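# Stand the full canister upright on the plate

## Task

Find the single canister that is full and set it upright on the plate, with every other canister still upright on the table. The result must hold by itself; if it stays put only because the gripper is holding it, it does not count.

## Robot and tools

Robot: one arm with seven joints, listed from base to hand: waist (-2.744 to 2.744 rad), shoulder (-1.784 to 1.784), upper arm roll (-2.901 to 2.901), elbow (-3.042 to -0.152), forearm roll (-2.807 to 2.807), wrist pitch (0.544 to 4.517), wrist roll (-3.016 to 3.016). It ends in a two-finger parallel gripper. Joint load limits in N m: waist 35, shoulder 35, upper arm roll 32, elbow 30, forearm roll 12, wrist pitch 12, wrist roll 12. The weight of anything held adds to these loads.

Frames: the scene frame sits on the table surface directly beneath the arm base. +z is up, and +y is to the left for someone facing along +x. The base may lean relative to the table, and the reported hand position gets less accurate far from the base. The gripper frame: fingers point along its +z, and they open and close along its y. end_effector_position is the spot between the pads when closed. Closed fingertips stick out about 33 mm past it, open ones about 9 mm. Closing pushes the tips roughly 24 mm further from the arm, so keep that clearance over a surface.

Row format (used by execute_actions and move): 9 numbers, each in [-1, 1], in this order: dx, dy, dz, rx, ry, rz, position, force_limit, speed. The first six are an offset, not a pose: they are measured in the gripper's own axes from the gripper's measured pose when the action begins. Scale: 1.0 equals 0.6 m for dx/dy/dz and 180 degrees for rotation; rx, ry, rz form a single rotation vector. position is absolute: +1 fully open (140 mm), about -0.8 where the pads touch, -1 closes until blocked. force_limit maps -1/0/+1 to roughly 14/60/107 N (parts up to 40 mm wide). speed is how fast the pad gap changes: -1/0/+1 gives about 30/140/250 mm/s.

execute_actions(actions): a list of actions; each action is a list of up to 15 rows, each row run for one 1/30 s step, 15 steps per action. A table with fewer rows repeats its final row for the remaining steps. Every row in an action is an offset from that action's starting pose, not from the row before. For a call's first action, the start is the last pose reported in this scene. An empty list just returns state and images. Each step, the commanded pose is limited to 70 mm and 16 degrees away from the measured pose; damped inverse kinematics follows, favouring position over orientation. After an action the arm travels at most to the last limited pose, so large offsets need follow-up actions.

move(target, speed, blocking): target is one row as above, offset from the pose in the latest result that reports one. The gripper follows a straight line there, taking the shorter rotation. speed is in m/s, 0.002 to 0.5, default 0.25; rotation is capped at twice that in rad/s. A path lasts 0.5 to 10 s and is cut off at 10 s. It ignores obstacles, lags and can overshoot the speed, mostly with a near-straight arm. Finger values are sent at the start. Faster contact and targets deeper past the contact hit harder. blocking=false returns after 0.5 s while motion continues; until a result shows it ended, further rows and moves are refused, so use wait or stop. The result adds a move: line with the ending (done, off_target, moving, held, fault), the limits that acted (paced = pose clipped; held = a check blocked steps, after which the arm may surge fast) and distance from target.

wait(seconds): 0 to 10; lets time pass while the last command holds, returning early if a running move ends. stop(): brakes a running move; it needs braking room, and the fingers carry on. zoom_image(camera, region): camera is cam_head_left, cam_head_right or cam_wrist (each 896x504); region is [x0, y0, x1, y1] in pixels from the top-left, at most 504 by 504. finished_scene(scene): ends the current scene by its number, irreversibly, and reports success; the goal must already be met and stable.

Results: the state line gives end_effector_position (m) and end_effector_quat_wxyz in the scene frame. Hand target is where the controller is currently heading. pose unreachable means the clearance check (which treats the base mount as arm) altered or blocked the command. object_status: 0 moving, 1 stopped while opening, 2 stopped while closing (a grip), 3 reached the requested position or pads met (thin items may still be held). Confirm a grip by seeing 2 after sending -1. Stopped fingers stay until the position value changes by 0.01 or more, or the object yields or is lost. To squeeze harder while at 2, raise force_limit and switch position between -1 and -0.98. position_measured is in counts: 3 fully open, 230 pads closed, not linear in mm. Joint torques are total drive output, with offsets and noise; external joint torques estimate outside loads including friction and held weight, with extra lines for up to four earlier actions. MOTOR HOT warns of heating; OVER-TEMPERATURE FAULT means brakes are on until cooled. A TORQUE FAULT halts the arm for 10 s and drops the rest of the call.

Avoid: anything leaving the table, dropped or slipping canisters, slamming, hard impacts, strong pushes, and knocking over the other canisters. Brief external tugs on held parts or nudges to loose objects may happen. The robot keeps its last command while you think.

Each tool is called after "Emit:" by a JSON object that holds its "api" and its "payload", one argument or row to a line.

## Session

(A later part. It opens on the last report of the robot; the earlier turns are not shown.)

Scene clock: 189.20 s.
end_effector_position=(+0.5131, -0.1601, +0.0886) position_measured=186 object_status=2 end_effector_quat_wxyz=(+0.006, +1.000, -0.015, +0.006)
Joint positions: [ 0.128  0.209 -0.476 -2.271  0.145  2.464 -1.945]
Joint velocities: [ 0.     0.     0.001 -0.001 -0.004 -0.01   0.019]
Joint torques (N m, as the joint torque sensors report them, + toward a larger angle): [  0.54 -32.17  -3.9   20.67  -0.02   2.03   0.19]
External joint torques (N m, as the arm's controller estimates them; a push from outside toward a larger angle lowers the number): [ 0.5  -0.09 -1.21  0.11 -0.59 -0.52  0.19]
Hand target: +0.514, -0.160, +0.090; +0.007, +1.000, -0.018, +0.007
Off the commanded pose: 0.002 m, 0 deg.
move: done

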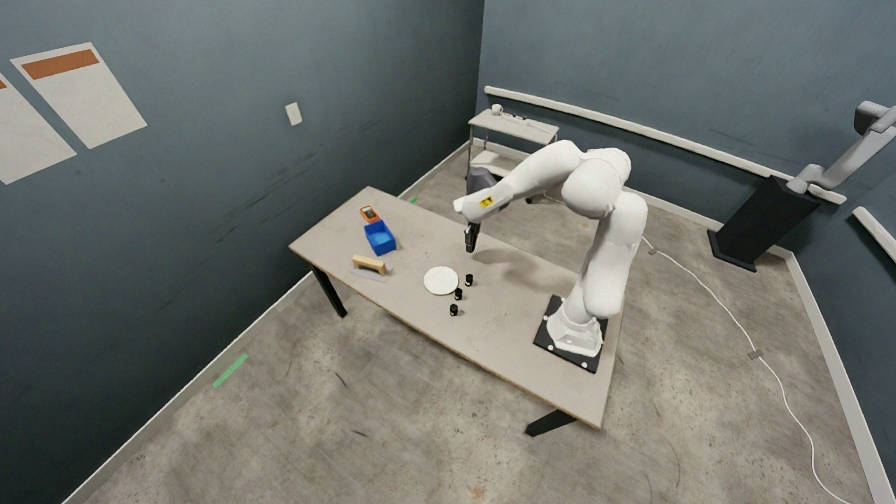

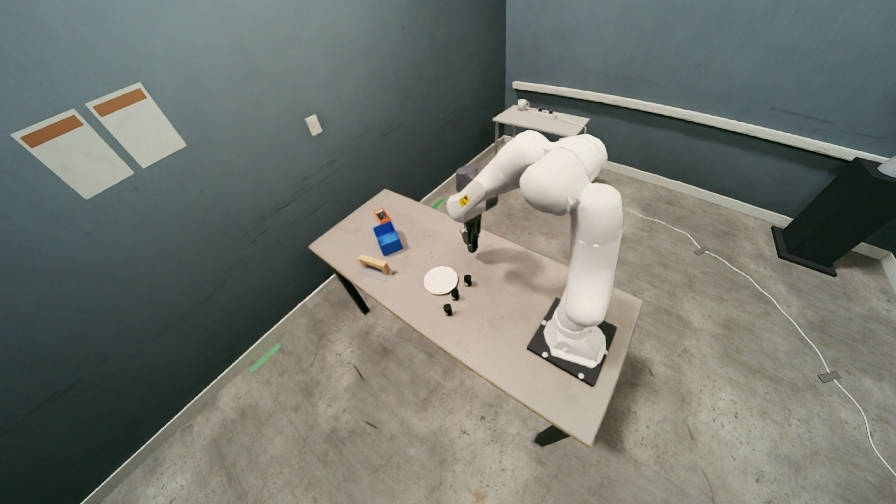

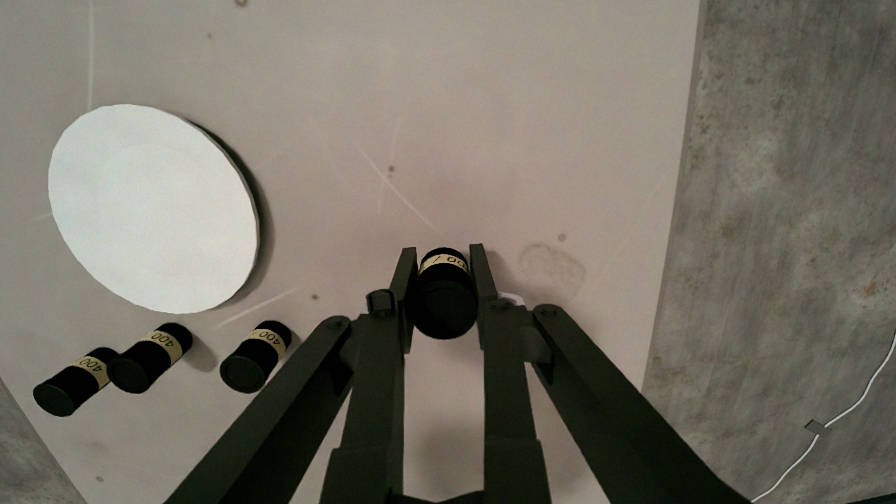

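Emit:
{"api": "move", "payload": {
  "target": [0, 0, -0.05, -0.098, 0.23, 0, -1, 0, 0],
  "speed": 0.25
}}

Emit:
{"api": "move", "payload": {
  "target": [0, 0, 0, 0.0117, -0.0276, 0, -1, 0, 0],
  "speed": 0.05
}}

Emit:
{"api": "move", "payload": {
  "target": [0, 0, 0, -0.0117, 0.0276, 0, -1, 0, 0],
  "speed": 0.05
}}

Emit:
{"api": "move", "payload": {
  "target": [0, 0, 0, 0.0117, -0.0276, 0, -1, 0, 0],
  "speed": 0.05
}}

Emit:
{"api": "move", "payload": {
  "target": [0, 0, 0, -0.0117, 0.0276, 0, -1, 0, 0],
  "speed": 0.05
}}

Scene clock: 239.47 s.
end_effector_position=(+0.5101, -0.1643, +0.1137) position_measured=186 object_status=2 end_effector_quat_wxyz=(+0.165, +0.922, -0.015, +0.350)
Joint positions: [ 0.415  0.228 -0.644 -2.881  0.164  3.827 -1.818]
Joint velocities: [-0.     0.     0.     0.     0.004  0.011 -0.011]
Joint torques (N m, as the joint torque sensors report them, + toward a larger angle): [  0.99 -19.79  -4.12  11.73   1.17   4.    -0.22]
External joint torques (N m, as the arm's controller estimates them; a push from outside toward a larger angle lowers the number): [ 1.13  1.63 -1.06  0.66  0.64  0.53 -0.25]
Hand target: +0.512, -0.165, +0.117; +0.168, +0.920, -0.013, +0.354
Off the commanded pose: 0.007 m, 1 deg.
move: off_target

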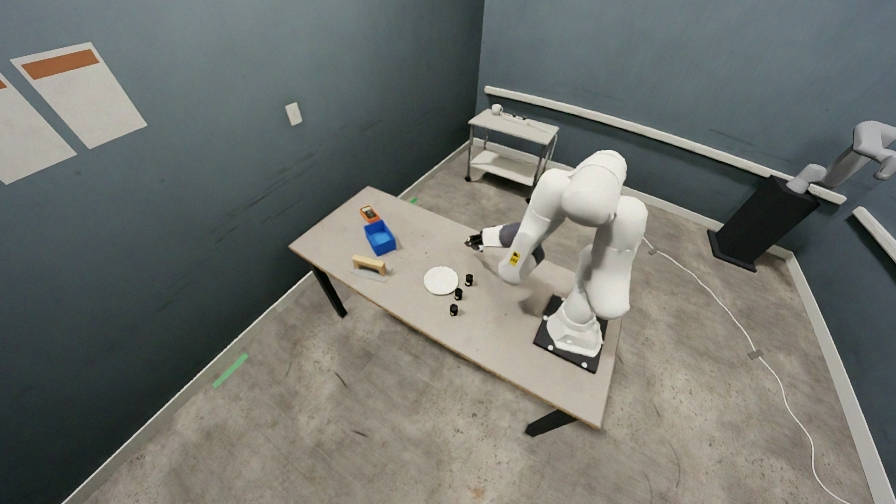

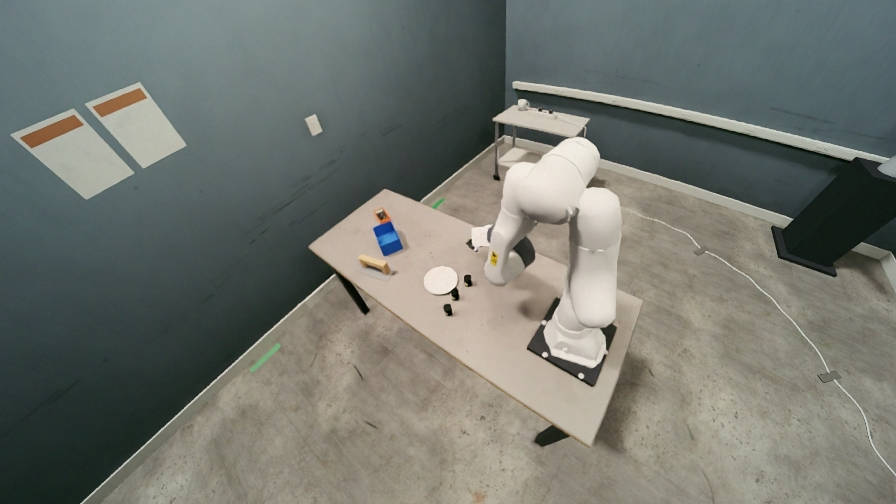

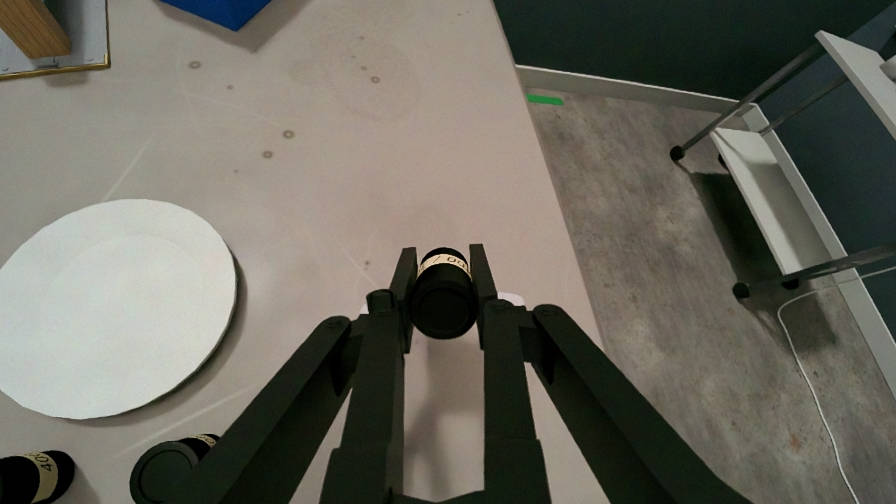

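Scene clock: 240.90 s.
end_effector_position=(+0.5083, -0.1629, +0.1119) position_measured=186 object_status=2 end_effector_quat_wxyz=(+0.144, +0.940, -0.020, +0.310)
Joint positions: [ 0.476  0.13  -0.7   -2.852  0.239  3.63  -1.919]
Joint velocities: [ 0.01  -0.    -0.005  0.001  0.015 -0.016 -0.033]
Joint torques (N m, as the joint torque sensors report them, + toward a larger angle): [  1.59 -20.29  -4.18  13.77   1.03   3.2   -0.2 ]
External joint torques (N m, as the arm's controller estimates them; a push from outside toward a larger angle lowers the number): [ 1.76 -0.56 -2.12  0.4   0.7  -0.3  -0.23]
Hand target: +0.510, -0.163, +0.114; +0.145, +0.939, -0.016, +0.310
Off the commanded pose: 0.003 m, 1 deg.
move: done

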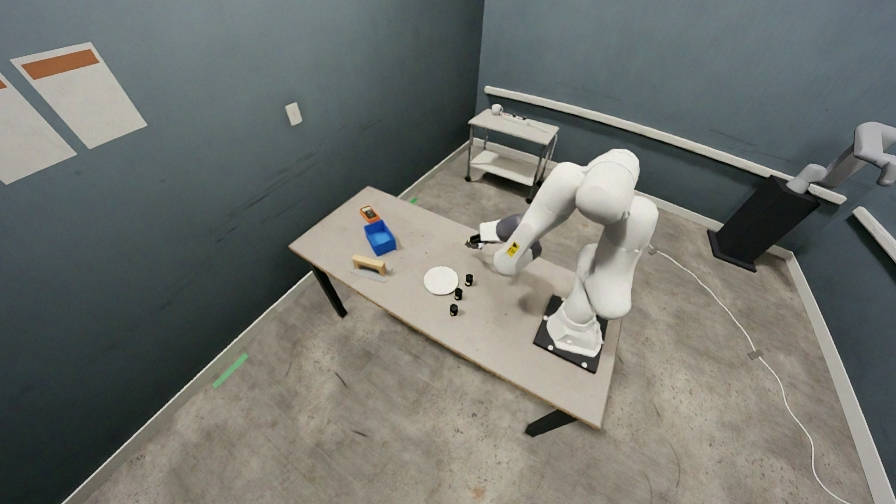

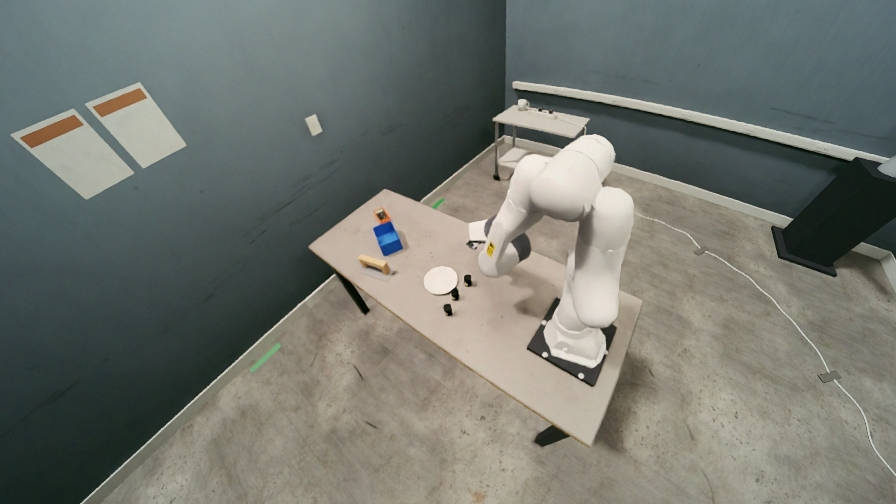

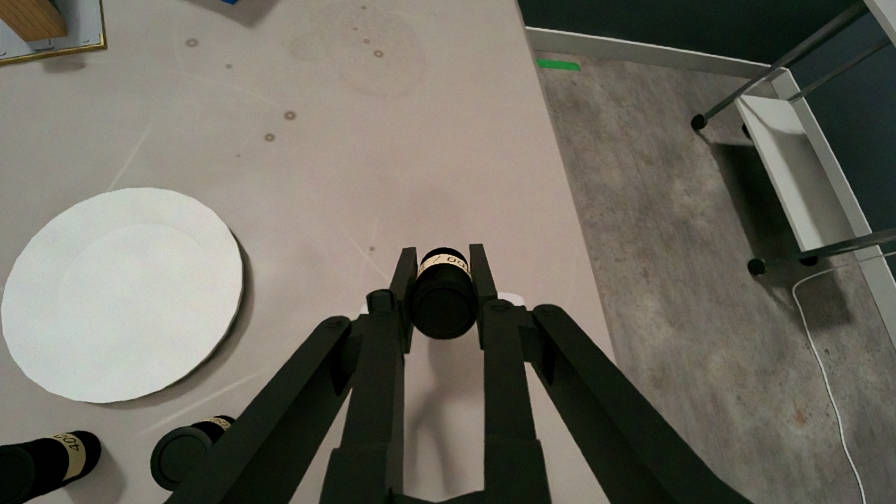

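Scene clock: 242.37 s.
end_effector_position=(+0.5083, -0.1642, +0.1113) position_measured=186 object_status=2 end_effector_quat_wxyz=(+0.165, +0.923, -0.016, +0.347)
Joint positions: [ 0.411  0.229 -0.638 -2.882  0.168  3.823 -1.818]
Joint velocities: [-0.001  0.001  0.    -0.001 -0.003  0.014  0.018]
Joint torques (N m, as the joint torque sensors report them, + toward a larger angle): [ -1.65 -19.93  -1.46   8.64   0.07   4.02   0.29]
External joint torques (N m, as the arm's controller estimates them; a push from outside toward a larger angle lowers the number): [-1.49  1.62  1.63 -2.31 -0.47  0.54  0.26]
Hand target: +0.508, -0.164, +0.112; +0.164, +0.922, -0.019, +0.350
Off the commanded pose: 0.001 m, 1 deg.
move: done

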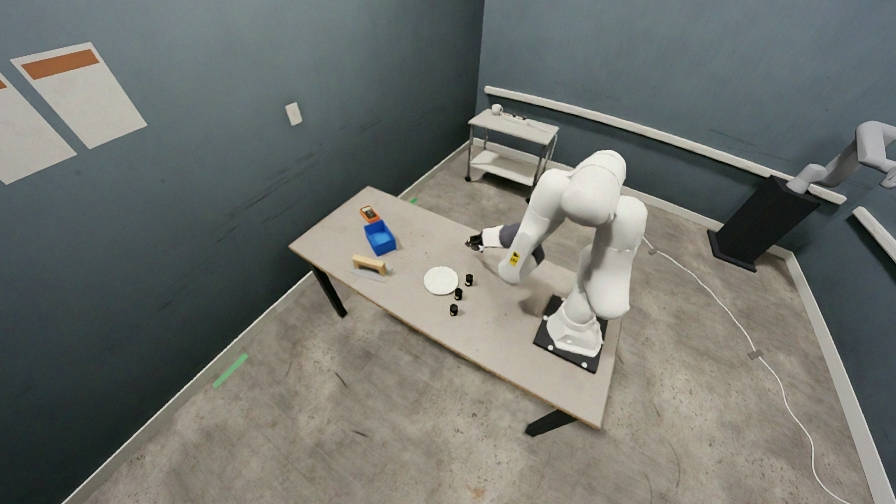

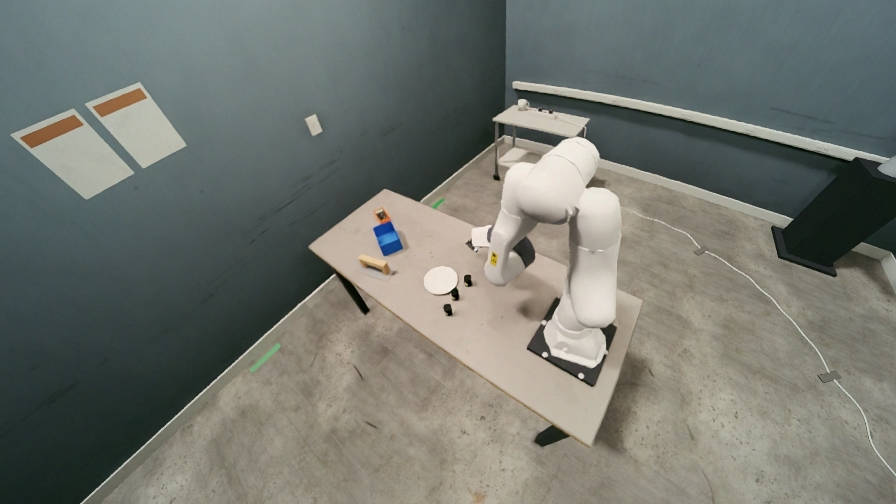

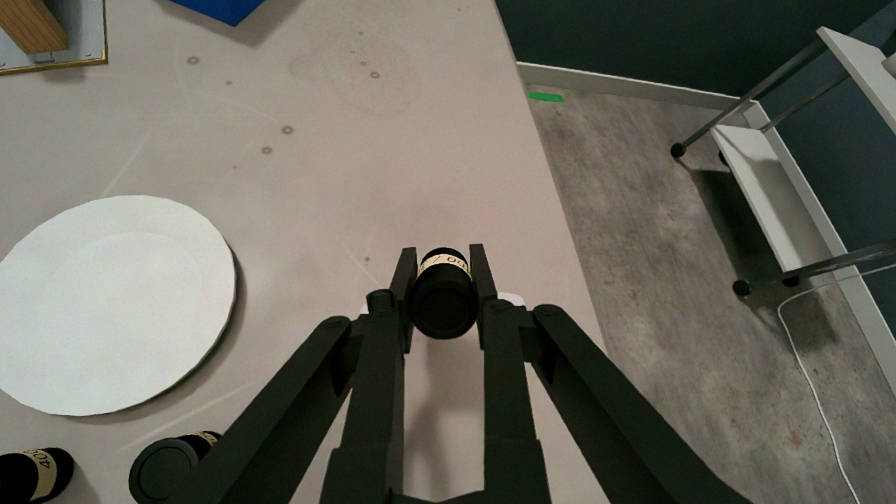

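Scene clock: 243.80 s.
end_effector_position=(+0.5065, -0.1627, +0.1096) position_measured=186 object_status=2 end_effector_quat_wxyz=(+0.143, +0.941, -0.021, +0.307)
Joint positions: [ 0.473  0.133 -0.695 -2.853  0.243  3.627 -1.919]
Joint velocities: [ 0.007 -0.001 -0.007  0.002  0.015 -0.017 -0.032]
Joint torques (N m, as the joint torque sensors report them, + toward a larger angle): [  1.16 -20.16  -4.14  13.93   0.93   3.16  -0.12]
External joint torques (N m, as the arm's controller estimates them; a push from outside toward a larger angle lowers the number): [ 1.42 -0.43 -1.97  0.7   0.58 -0.32 -0.15]
Hand target: +0.508, -0.163, +0.111; +0.145, +0.940, -0.017, +0.307
Off the commanded pose: 0.003 m, 1 deg.
move: done

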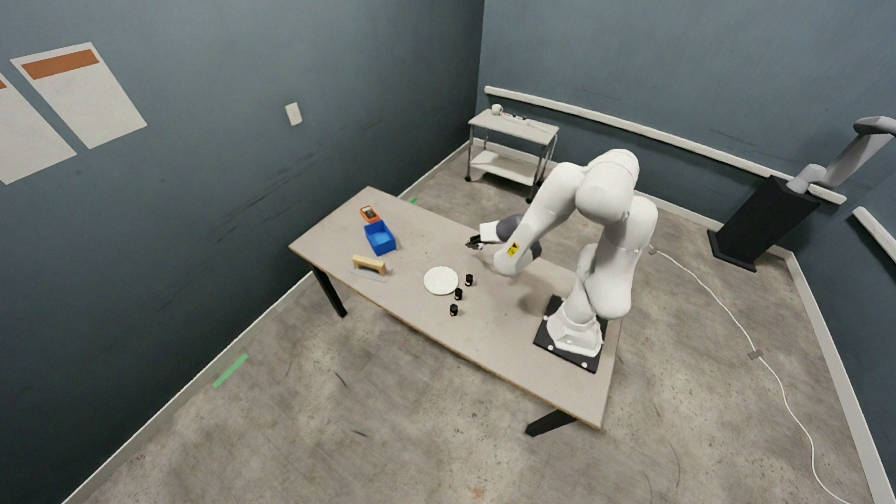

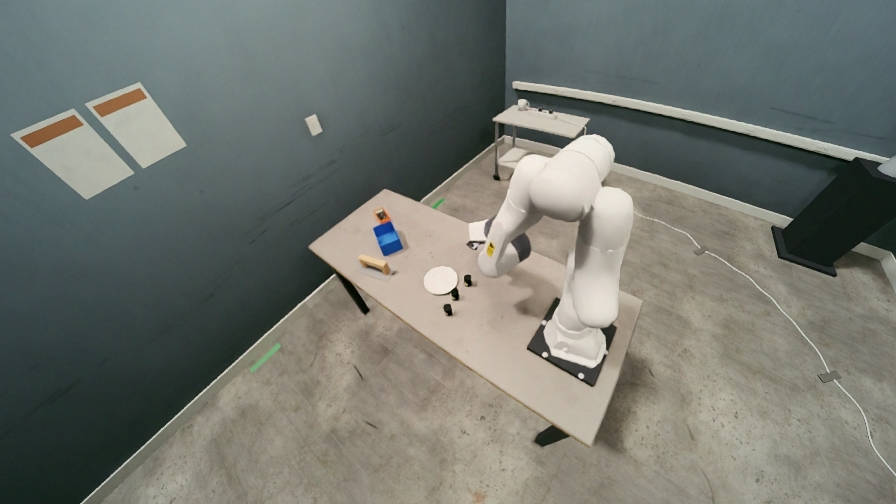

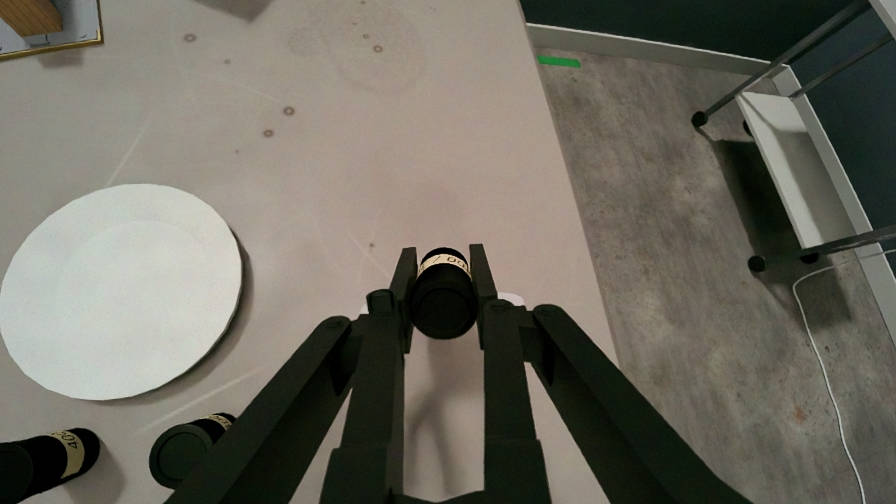

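Scene clock: 245.27 s.
end_effector_position=(+0.5066, -0.1641, +0.1089) position_measured=186 object_status=2 end_effector_quat_wxyz=(+0.164, +0.924, -0.017, +0.344)
Joint positions: [ 0.408  0.231 -0.632 -2.883  0.172  3.82  -1.819]
Joint velocities: [-0.001  0.002  0.     0.    -0.003  0.014  0.02 ]
Joint torques (N m, as the joint torque sensors report them, + toward a larger angle): [ -2.15 -20.11  -1.75   8.68   0.04   3.92   0.22]
External joint torques (N m, as the arm's controller estimates them; a push from outside toward a larger angle lowers the number): [-2.09  1.43  1.24 -2.25 -0.47  0.44  0.19]
Hand target: +0.507, -0.164, +0.110; +0.163, +0.923, -0.020, +0.347
Off the commanded pose: 0.001 m, 1 deg.
move: done

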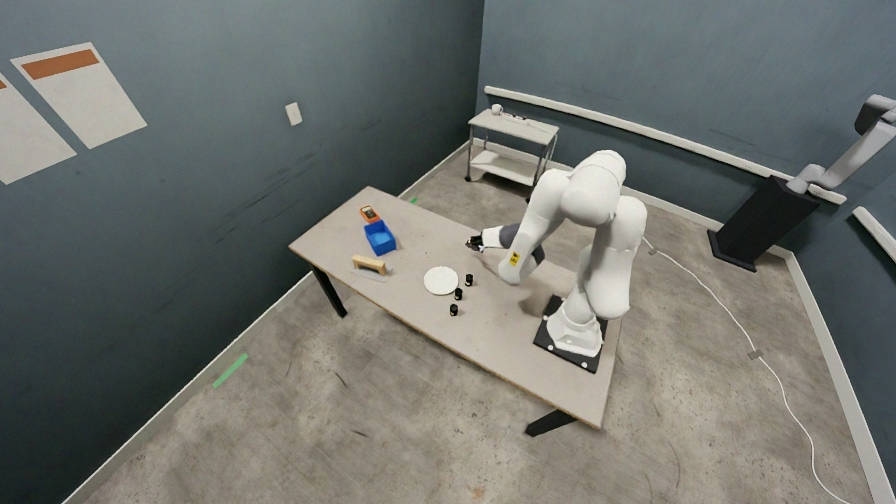

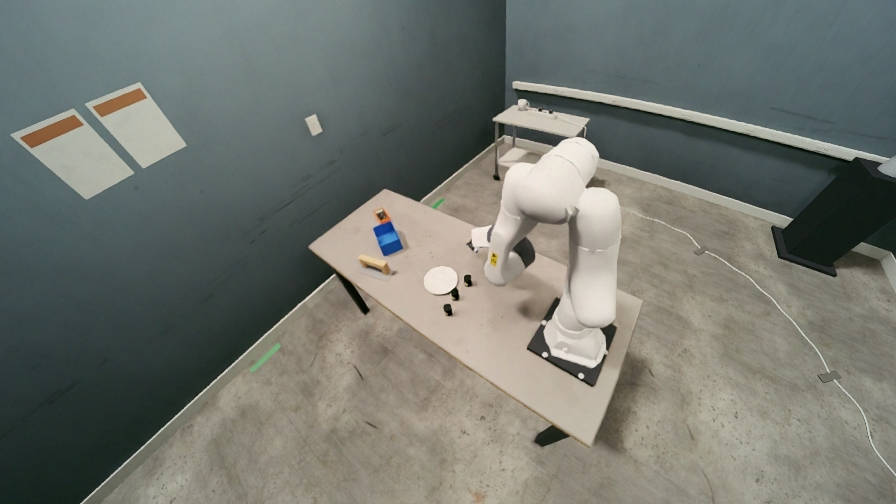

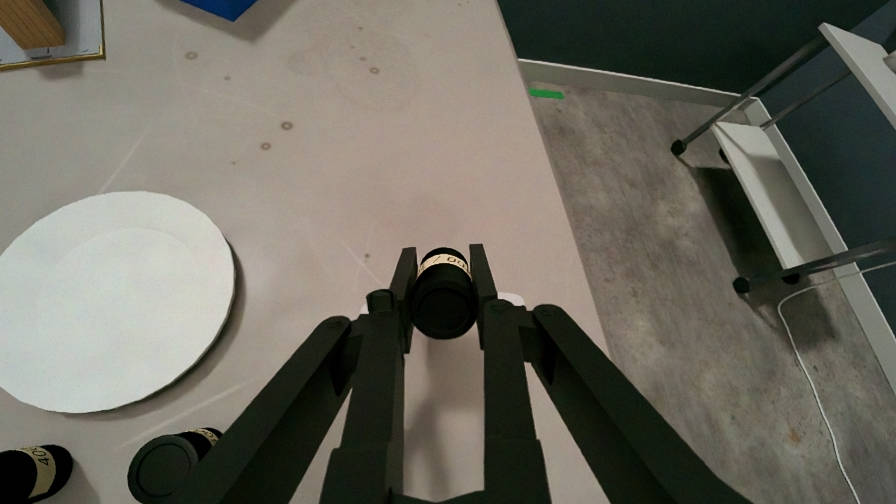

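Emit:
{"api": "move", "payload": {
  "target": [0.1065, -0.347, -0.0723, 0.1071, -0.2247, -0.0111, -1, 0, 0],
  "speed": 0.2
}}

Scene clock: 299.83 s.
end_effector_position=(+0.5547, +0.0608, +0.1222) position_measured=186 object_status=2 end_effector_quat_wxyz=(-0.008, +1.000, +0.011, +0.001)
Joint positions: [ 0.765  0.242 -0.729 -2.161  0.251  2.329 -1.667]
Joint velocities: [-0.    -0.001  0.001  0.     0.    -0.008  0.029]
Joint torques (N m, as the joint torque sensors report them, + toward a larger angle): [  0.32 -28.19  -5.91  22.12   1.1    2.05   0.15]
External joint torques (N m, as the arm's controller estimates them; a push from outside toward a larger angle lowers the number): [ 0.44  1.59 -0.97  0.53  0.46 -0.47  0.15]
Hand target: +0.555, +0.062, +0.123; -0.008, +1.000, +0.004, +0.001
Off the commanded pose: 0.010 m, 2 deg.
move: off_target; limits=paced

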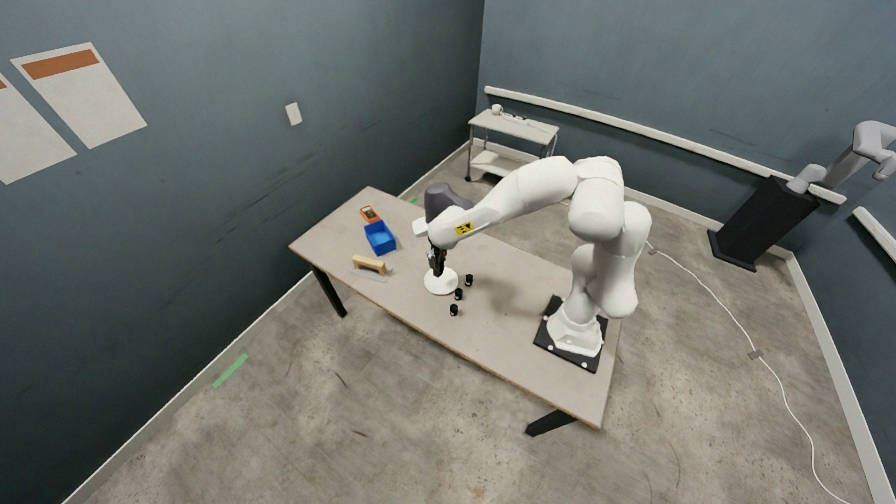

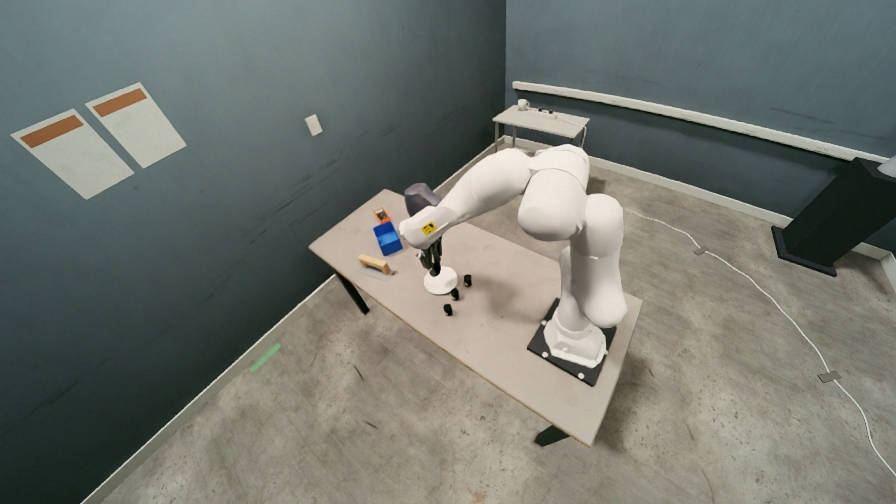

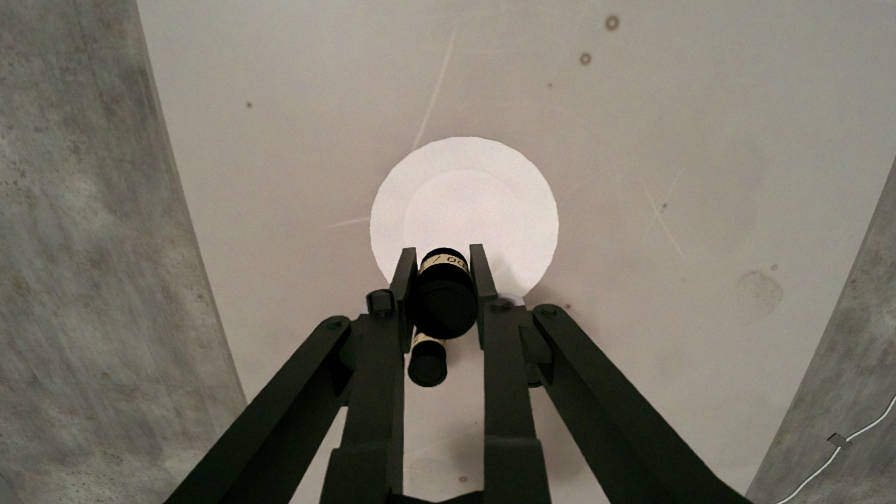

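Emit:
{"api": "move", "payload": {
  "target": [0.007, 0.028, 0.1, -0.005, -0.0006, 0.007, -1, 0, 0],
  "speed": 0.1
}}

Emit:
{"api": "zoom_image", "payload": {
  "camera": "cam_head_left",
  "region": [390, 230, 510, 310]
}}

Scene clock: 312.47 s.
end_effector_position=(+0.5574, +0.0441, +0.0609) position_measured=186 object_status=2 end_effector_quat_wxyz=(+0.002, +1.000, -0.005, -0.003)
Joint positions: [ 0.686  0.383 -0.66  -2.167  0.364  2.433 -1.734]
Joint velocities: [-0.006 -0.001  0.007  0.     0.003  0.012 -0.024]
Joint torques (N m, as the joint torque sensors report them, + toward a larger angle): [ -1.49 -32.62  -6.1   19.7    1.18   2.81  -0.2 ]
External joint torques (N m, as the arm's controller estimates them; a push from outside toward a larger angle lowers the number): [-1.3   0.93  1.08 -0.1   0.61  0.31 -0.2 ]
Hand target: +0.560, +0.044, +0.062; +0.001, +1.000, -0.000, +0.001
Off the commanded pose: 0.002 m, 1 deg.
move: done

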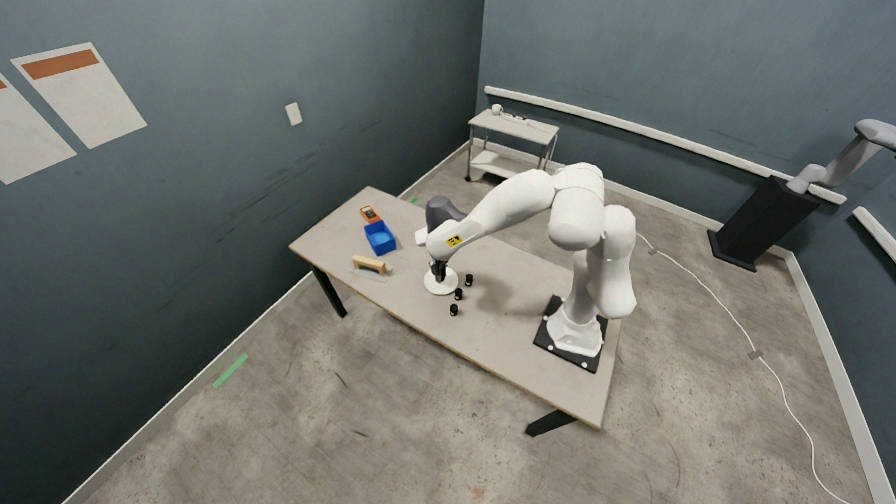

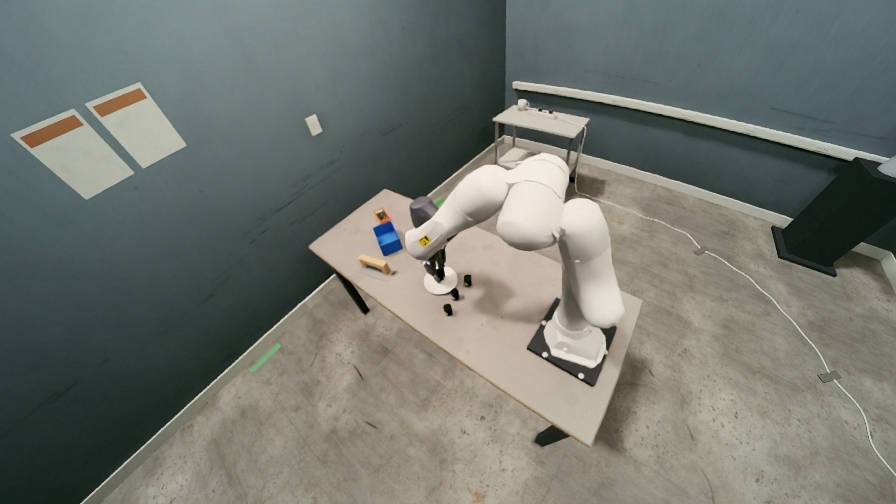

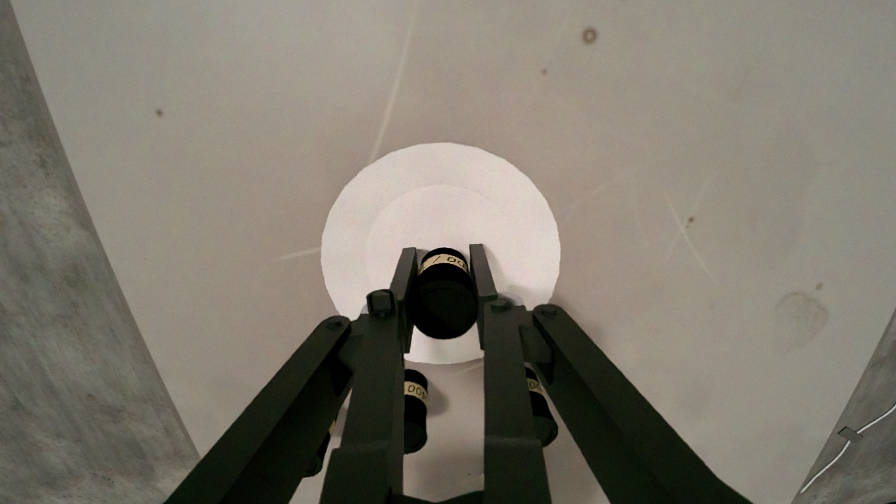

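Region (390, 230, 510, 310) of cam_head_left's 896x504 image, scaled by 4.200, with more detail than that image has.

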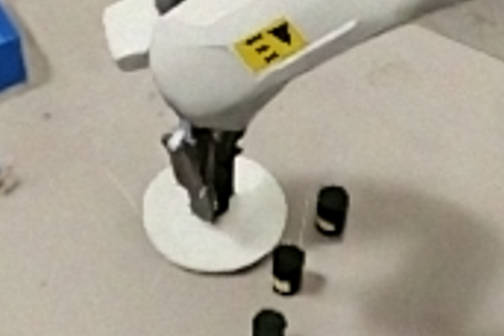

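Emit:
{"api": "move", "payload": {
  "target": [0, 0, 0.018, 0, 0, 0, -1, 0, 0],
  "speed": 0.02
}}

Scene clock: 316.53 s.
end_effector_position=(+0.5563, +0.0443, +0.0503) position_measured=186 object_status=2 end_effector_quat_wxyz=(+0.003, +1.000, -0.006, -0.005)
Joint positions: [ 0.68   0.406 -0.65  -2.167  0.385  2.448 -1.745]
Joint velocities: [-0.001  0.002 -0.001 -0.     0.008  0.009 -0.005]
Joint torques (N m, as the joint torque sensors report them, + toward a larger angle): [ -2.24 -32.22  -6.34  18.19   1.29   2.72  -0.16]
External joint torques (N m, as the arm's controller estimates them; a push from outside toward a larger angle lowers the number): [-1.88  1.92  1.32 -1.33  0.73  0.21 -0.16]
Hand target: +0.557, +0.044, +0.050; +0.002, +1.000, -0.005, -0.003
Off the commanded pose: 0.001 m, 0 deg.
move: done

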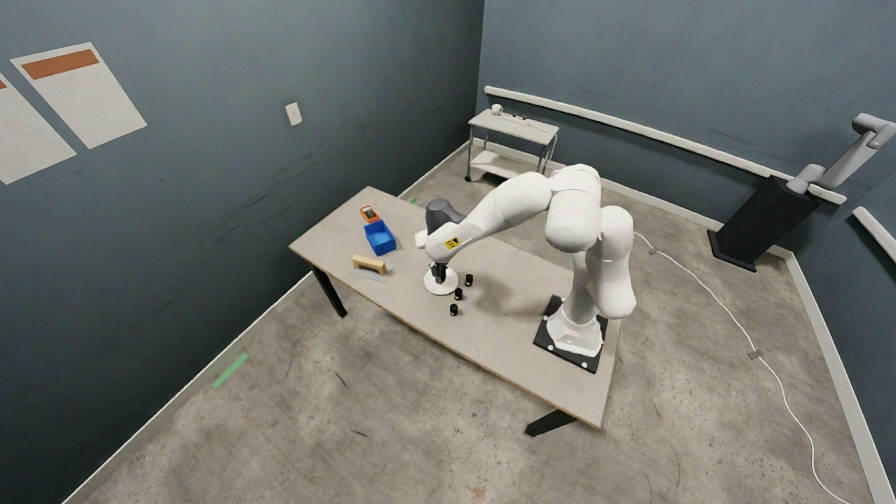

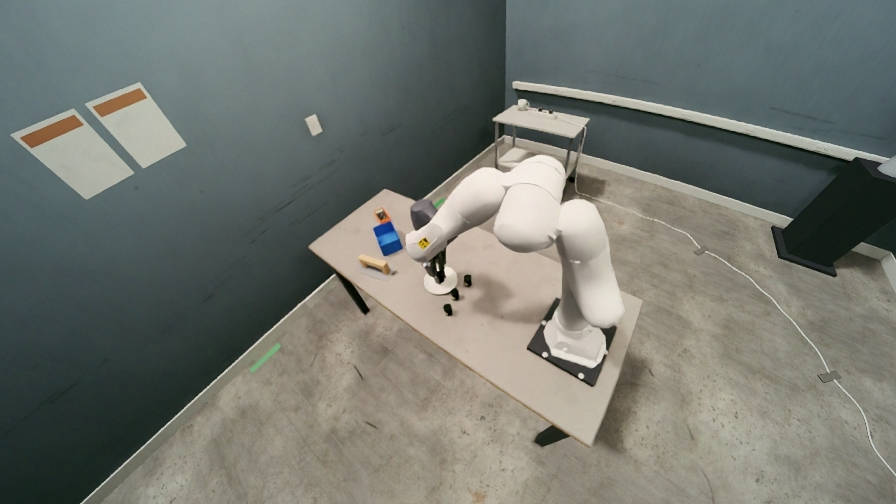

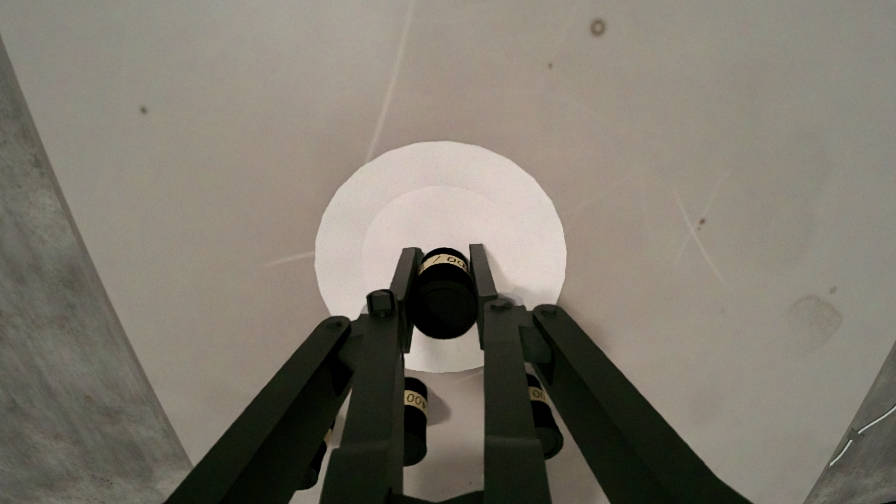

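Emit:
{"api": "move", "payload": {
  "target": [0, 0, 0.008, 0, 0, 0, -1, 0, 0],
  "speed": 0.015
}}

Scene clock: 319.93 s.
end_effector_position=(+0.5552, +0.0446, +0.0458) position_measured=186 object_status=2 end_effector_quat_wxyz=(+0.003, +1.000, -0.006, -0.006)
Joint positions: [ 0.679  0.416 -0.647 -2.167  0.394  2.452 -1.749]
Joint velocities: [ 0.001 -0.001 -0.    -0.002  0.005  0.003 -0.003]
Joint torques (N m, as the joint torque sensors report them, + toward a larger angle): [ -2.26 -32.35  -6.64  18.12   1.14   2.76  -0.17]
External joint torques (N m, as the arm's controller estimates them; a push from outside toward a larger angle lowers the number): [-2.09  1.92  0.99 -1.21  0.59  0.27 -0.17]
Hand target: +0.556, +0.044, +0.046; +0.003, +1.000, -0.006, -0.005
Off the commanded pose: 0.001 m, 0 deg.
move: done

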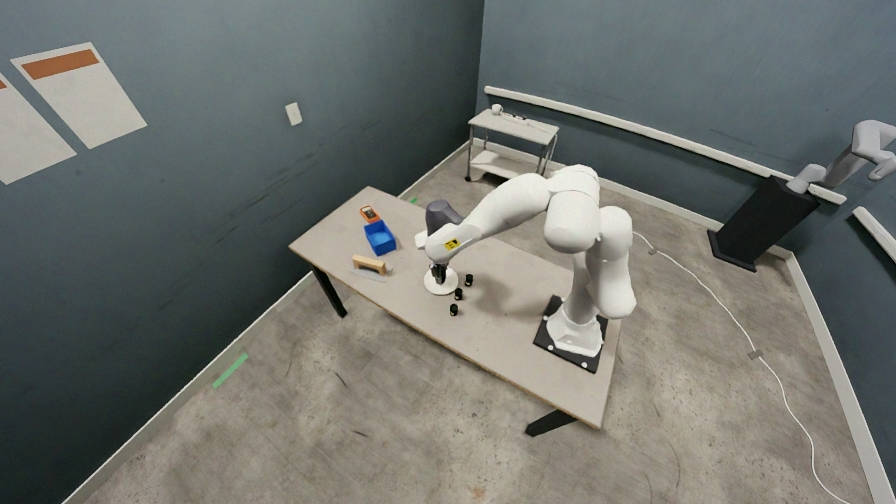

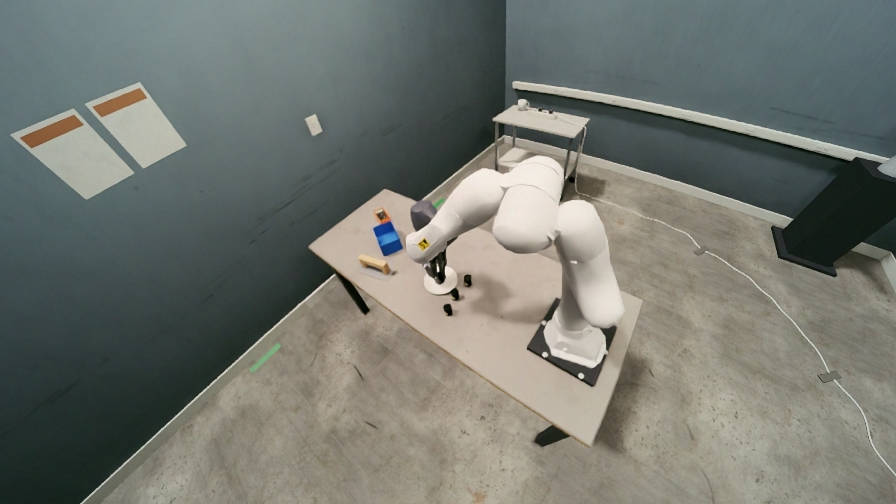

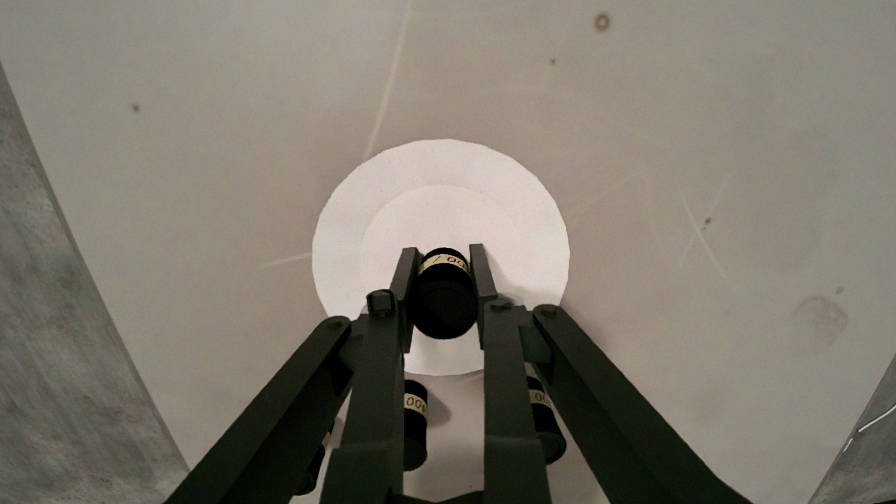

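Emit:
{"api": "move", "payload": {
  "target": [0, 0, 0.007, 0, 0, 0, -1, 0, 0],
  "speed": 0.015
}}

Scene clock: 324.73 s.
end_effector_position=(+0.5566, +0.0448, +0.0456) position_measured=186 object_status=2 end_effector_quat_wxyz=(+0.002, +1.000, -0.007, -0.004)
Joint positions: [ 0.679  0.418 -0.646 -2.166  0.4    2.456 -1.751]
Joint velocities: [ 0.    -0.001  0.002  0.     0.005  0.003 -0.003]
Joint torques (N m, as the joint torque sensors report them, + toward a larger angle): [ -1.81 -28.34  -5.08  17.35   1.25   2.74  -0.19]
External joint torques (N m, as the arm's controller estimates them; a push from outside toward a larger angle lowers the number): [-1.65  6.    2.56 -1.96  0.69  0.25 -0.19]
Hand target: +0.555, +0.045, +0.042; +0.003, +1.000, -0.006, -0.006
Off the commanded pose: 0.004 m, 0 deg.
move: off_target

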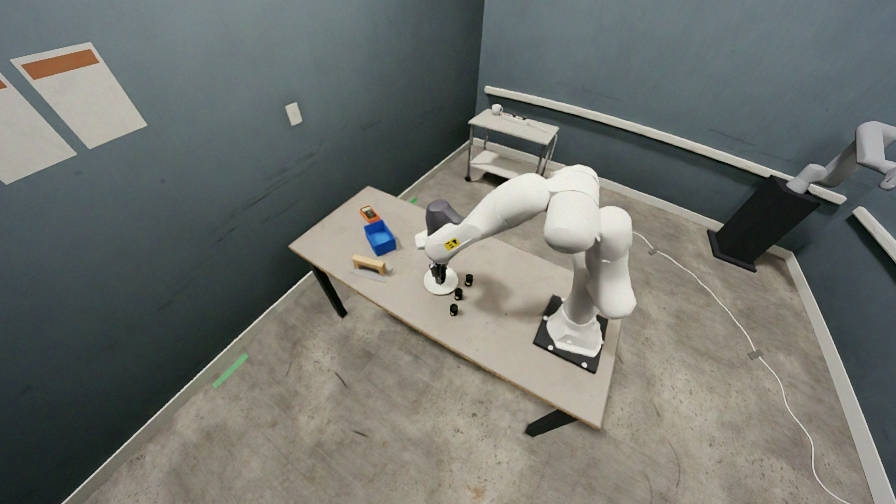

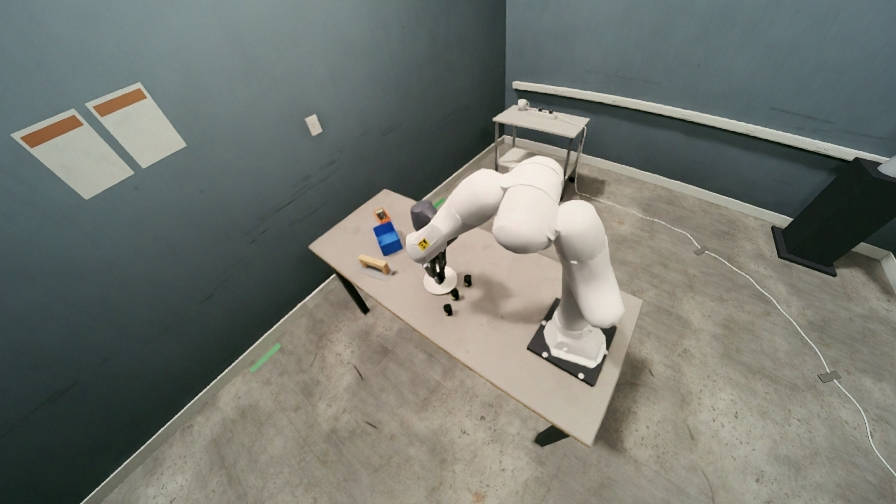

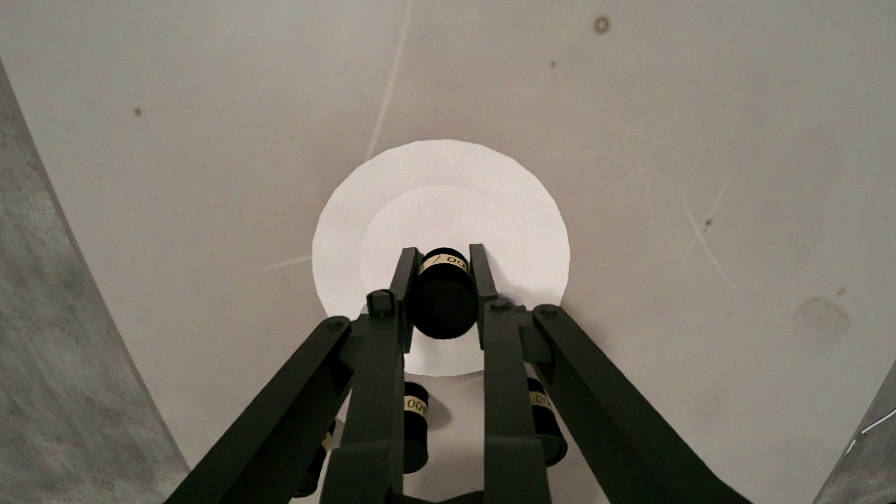

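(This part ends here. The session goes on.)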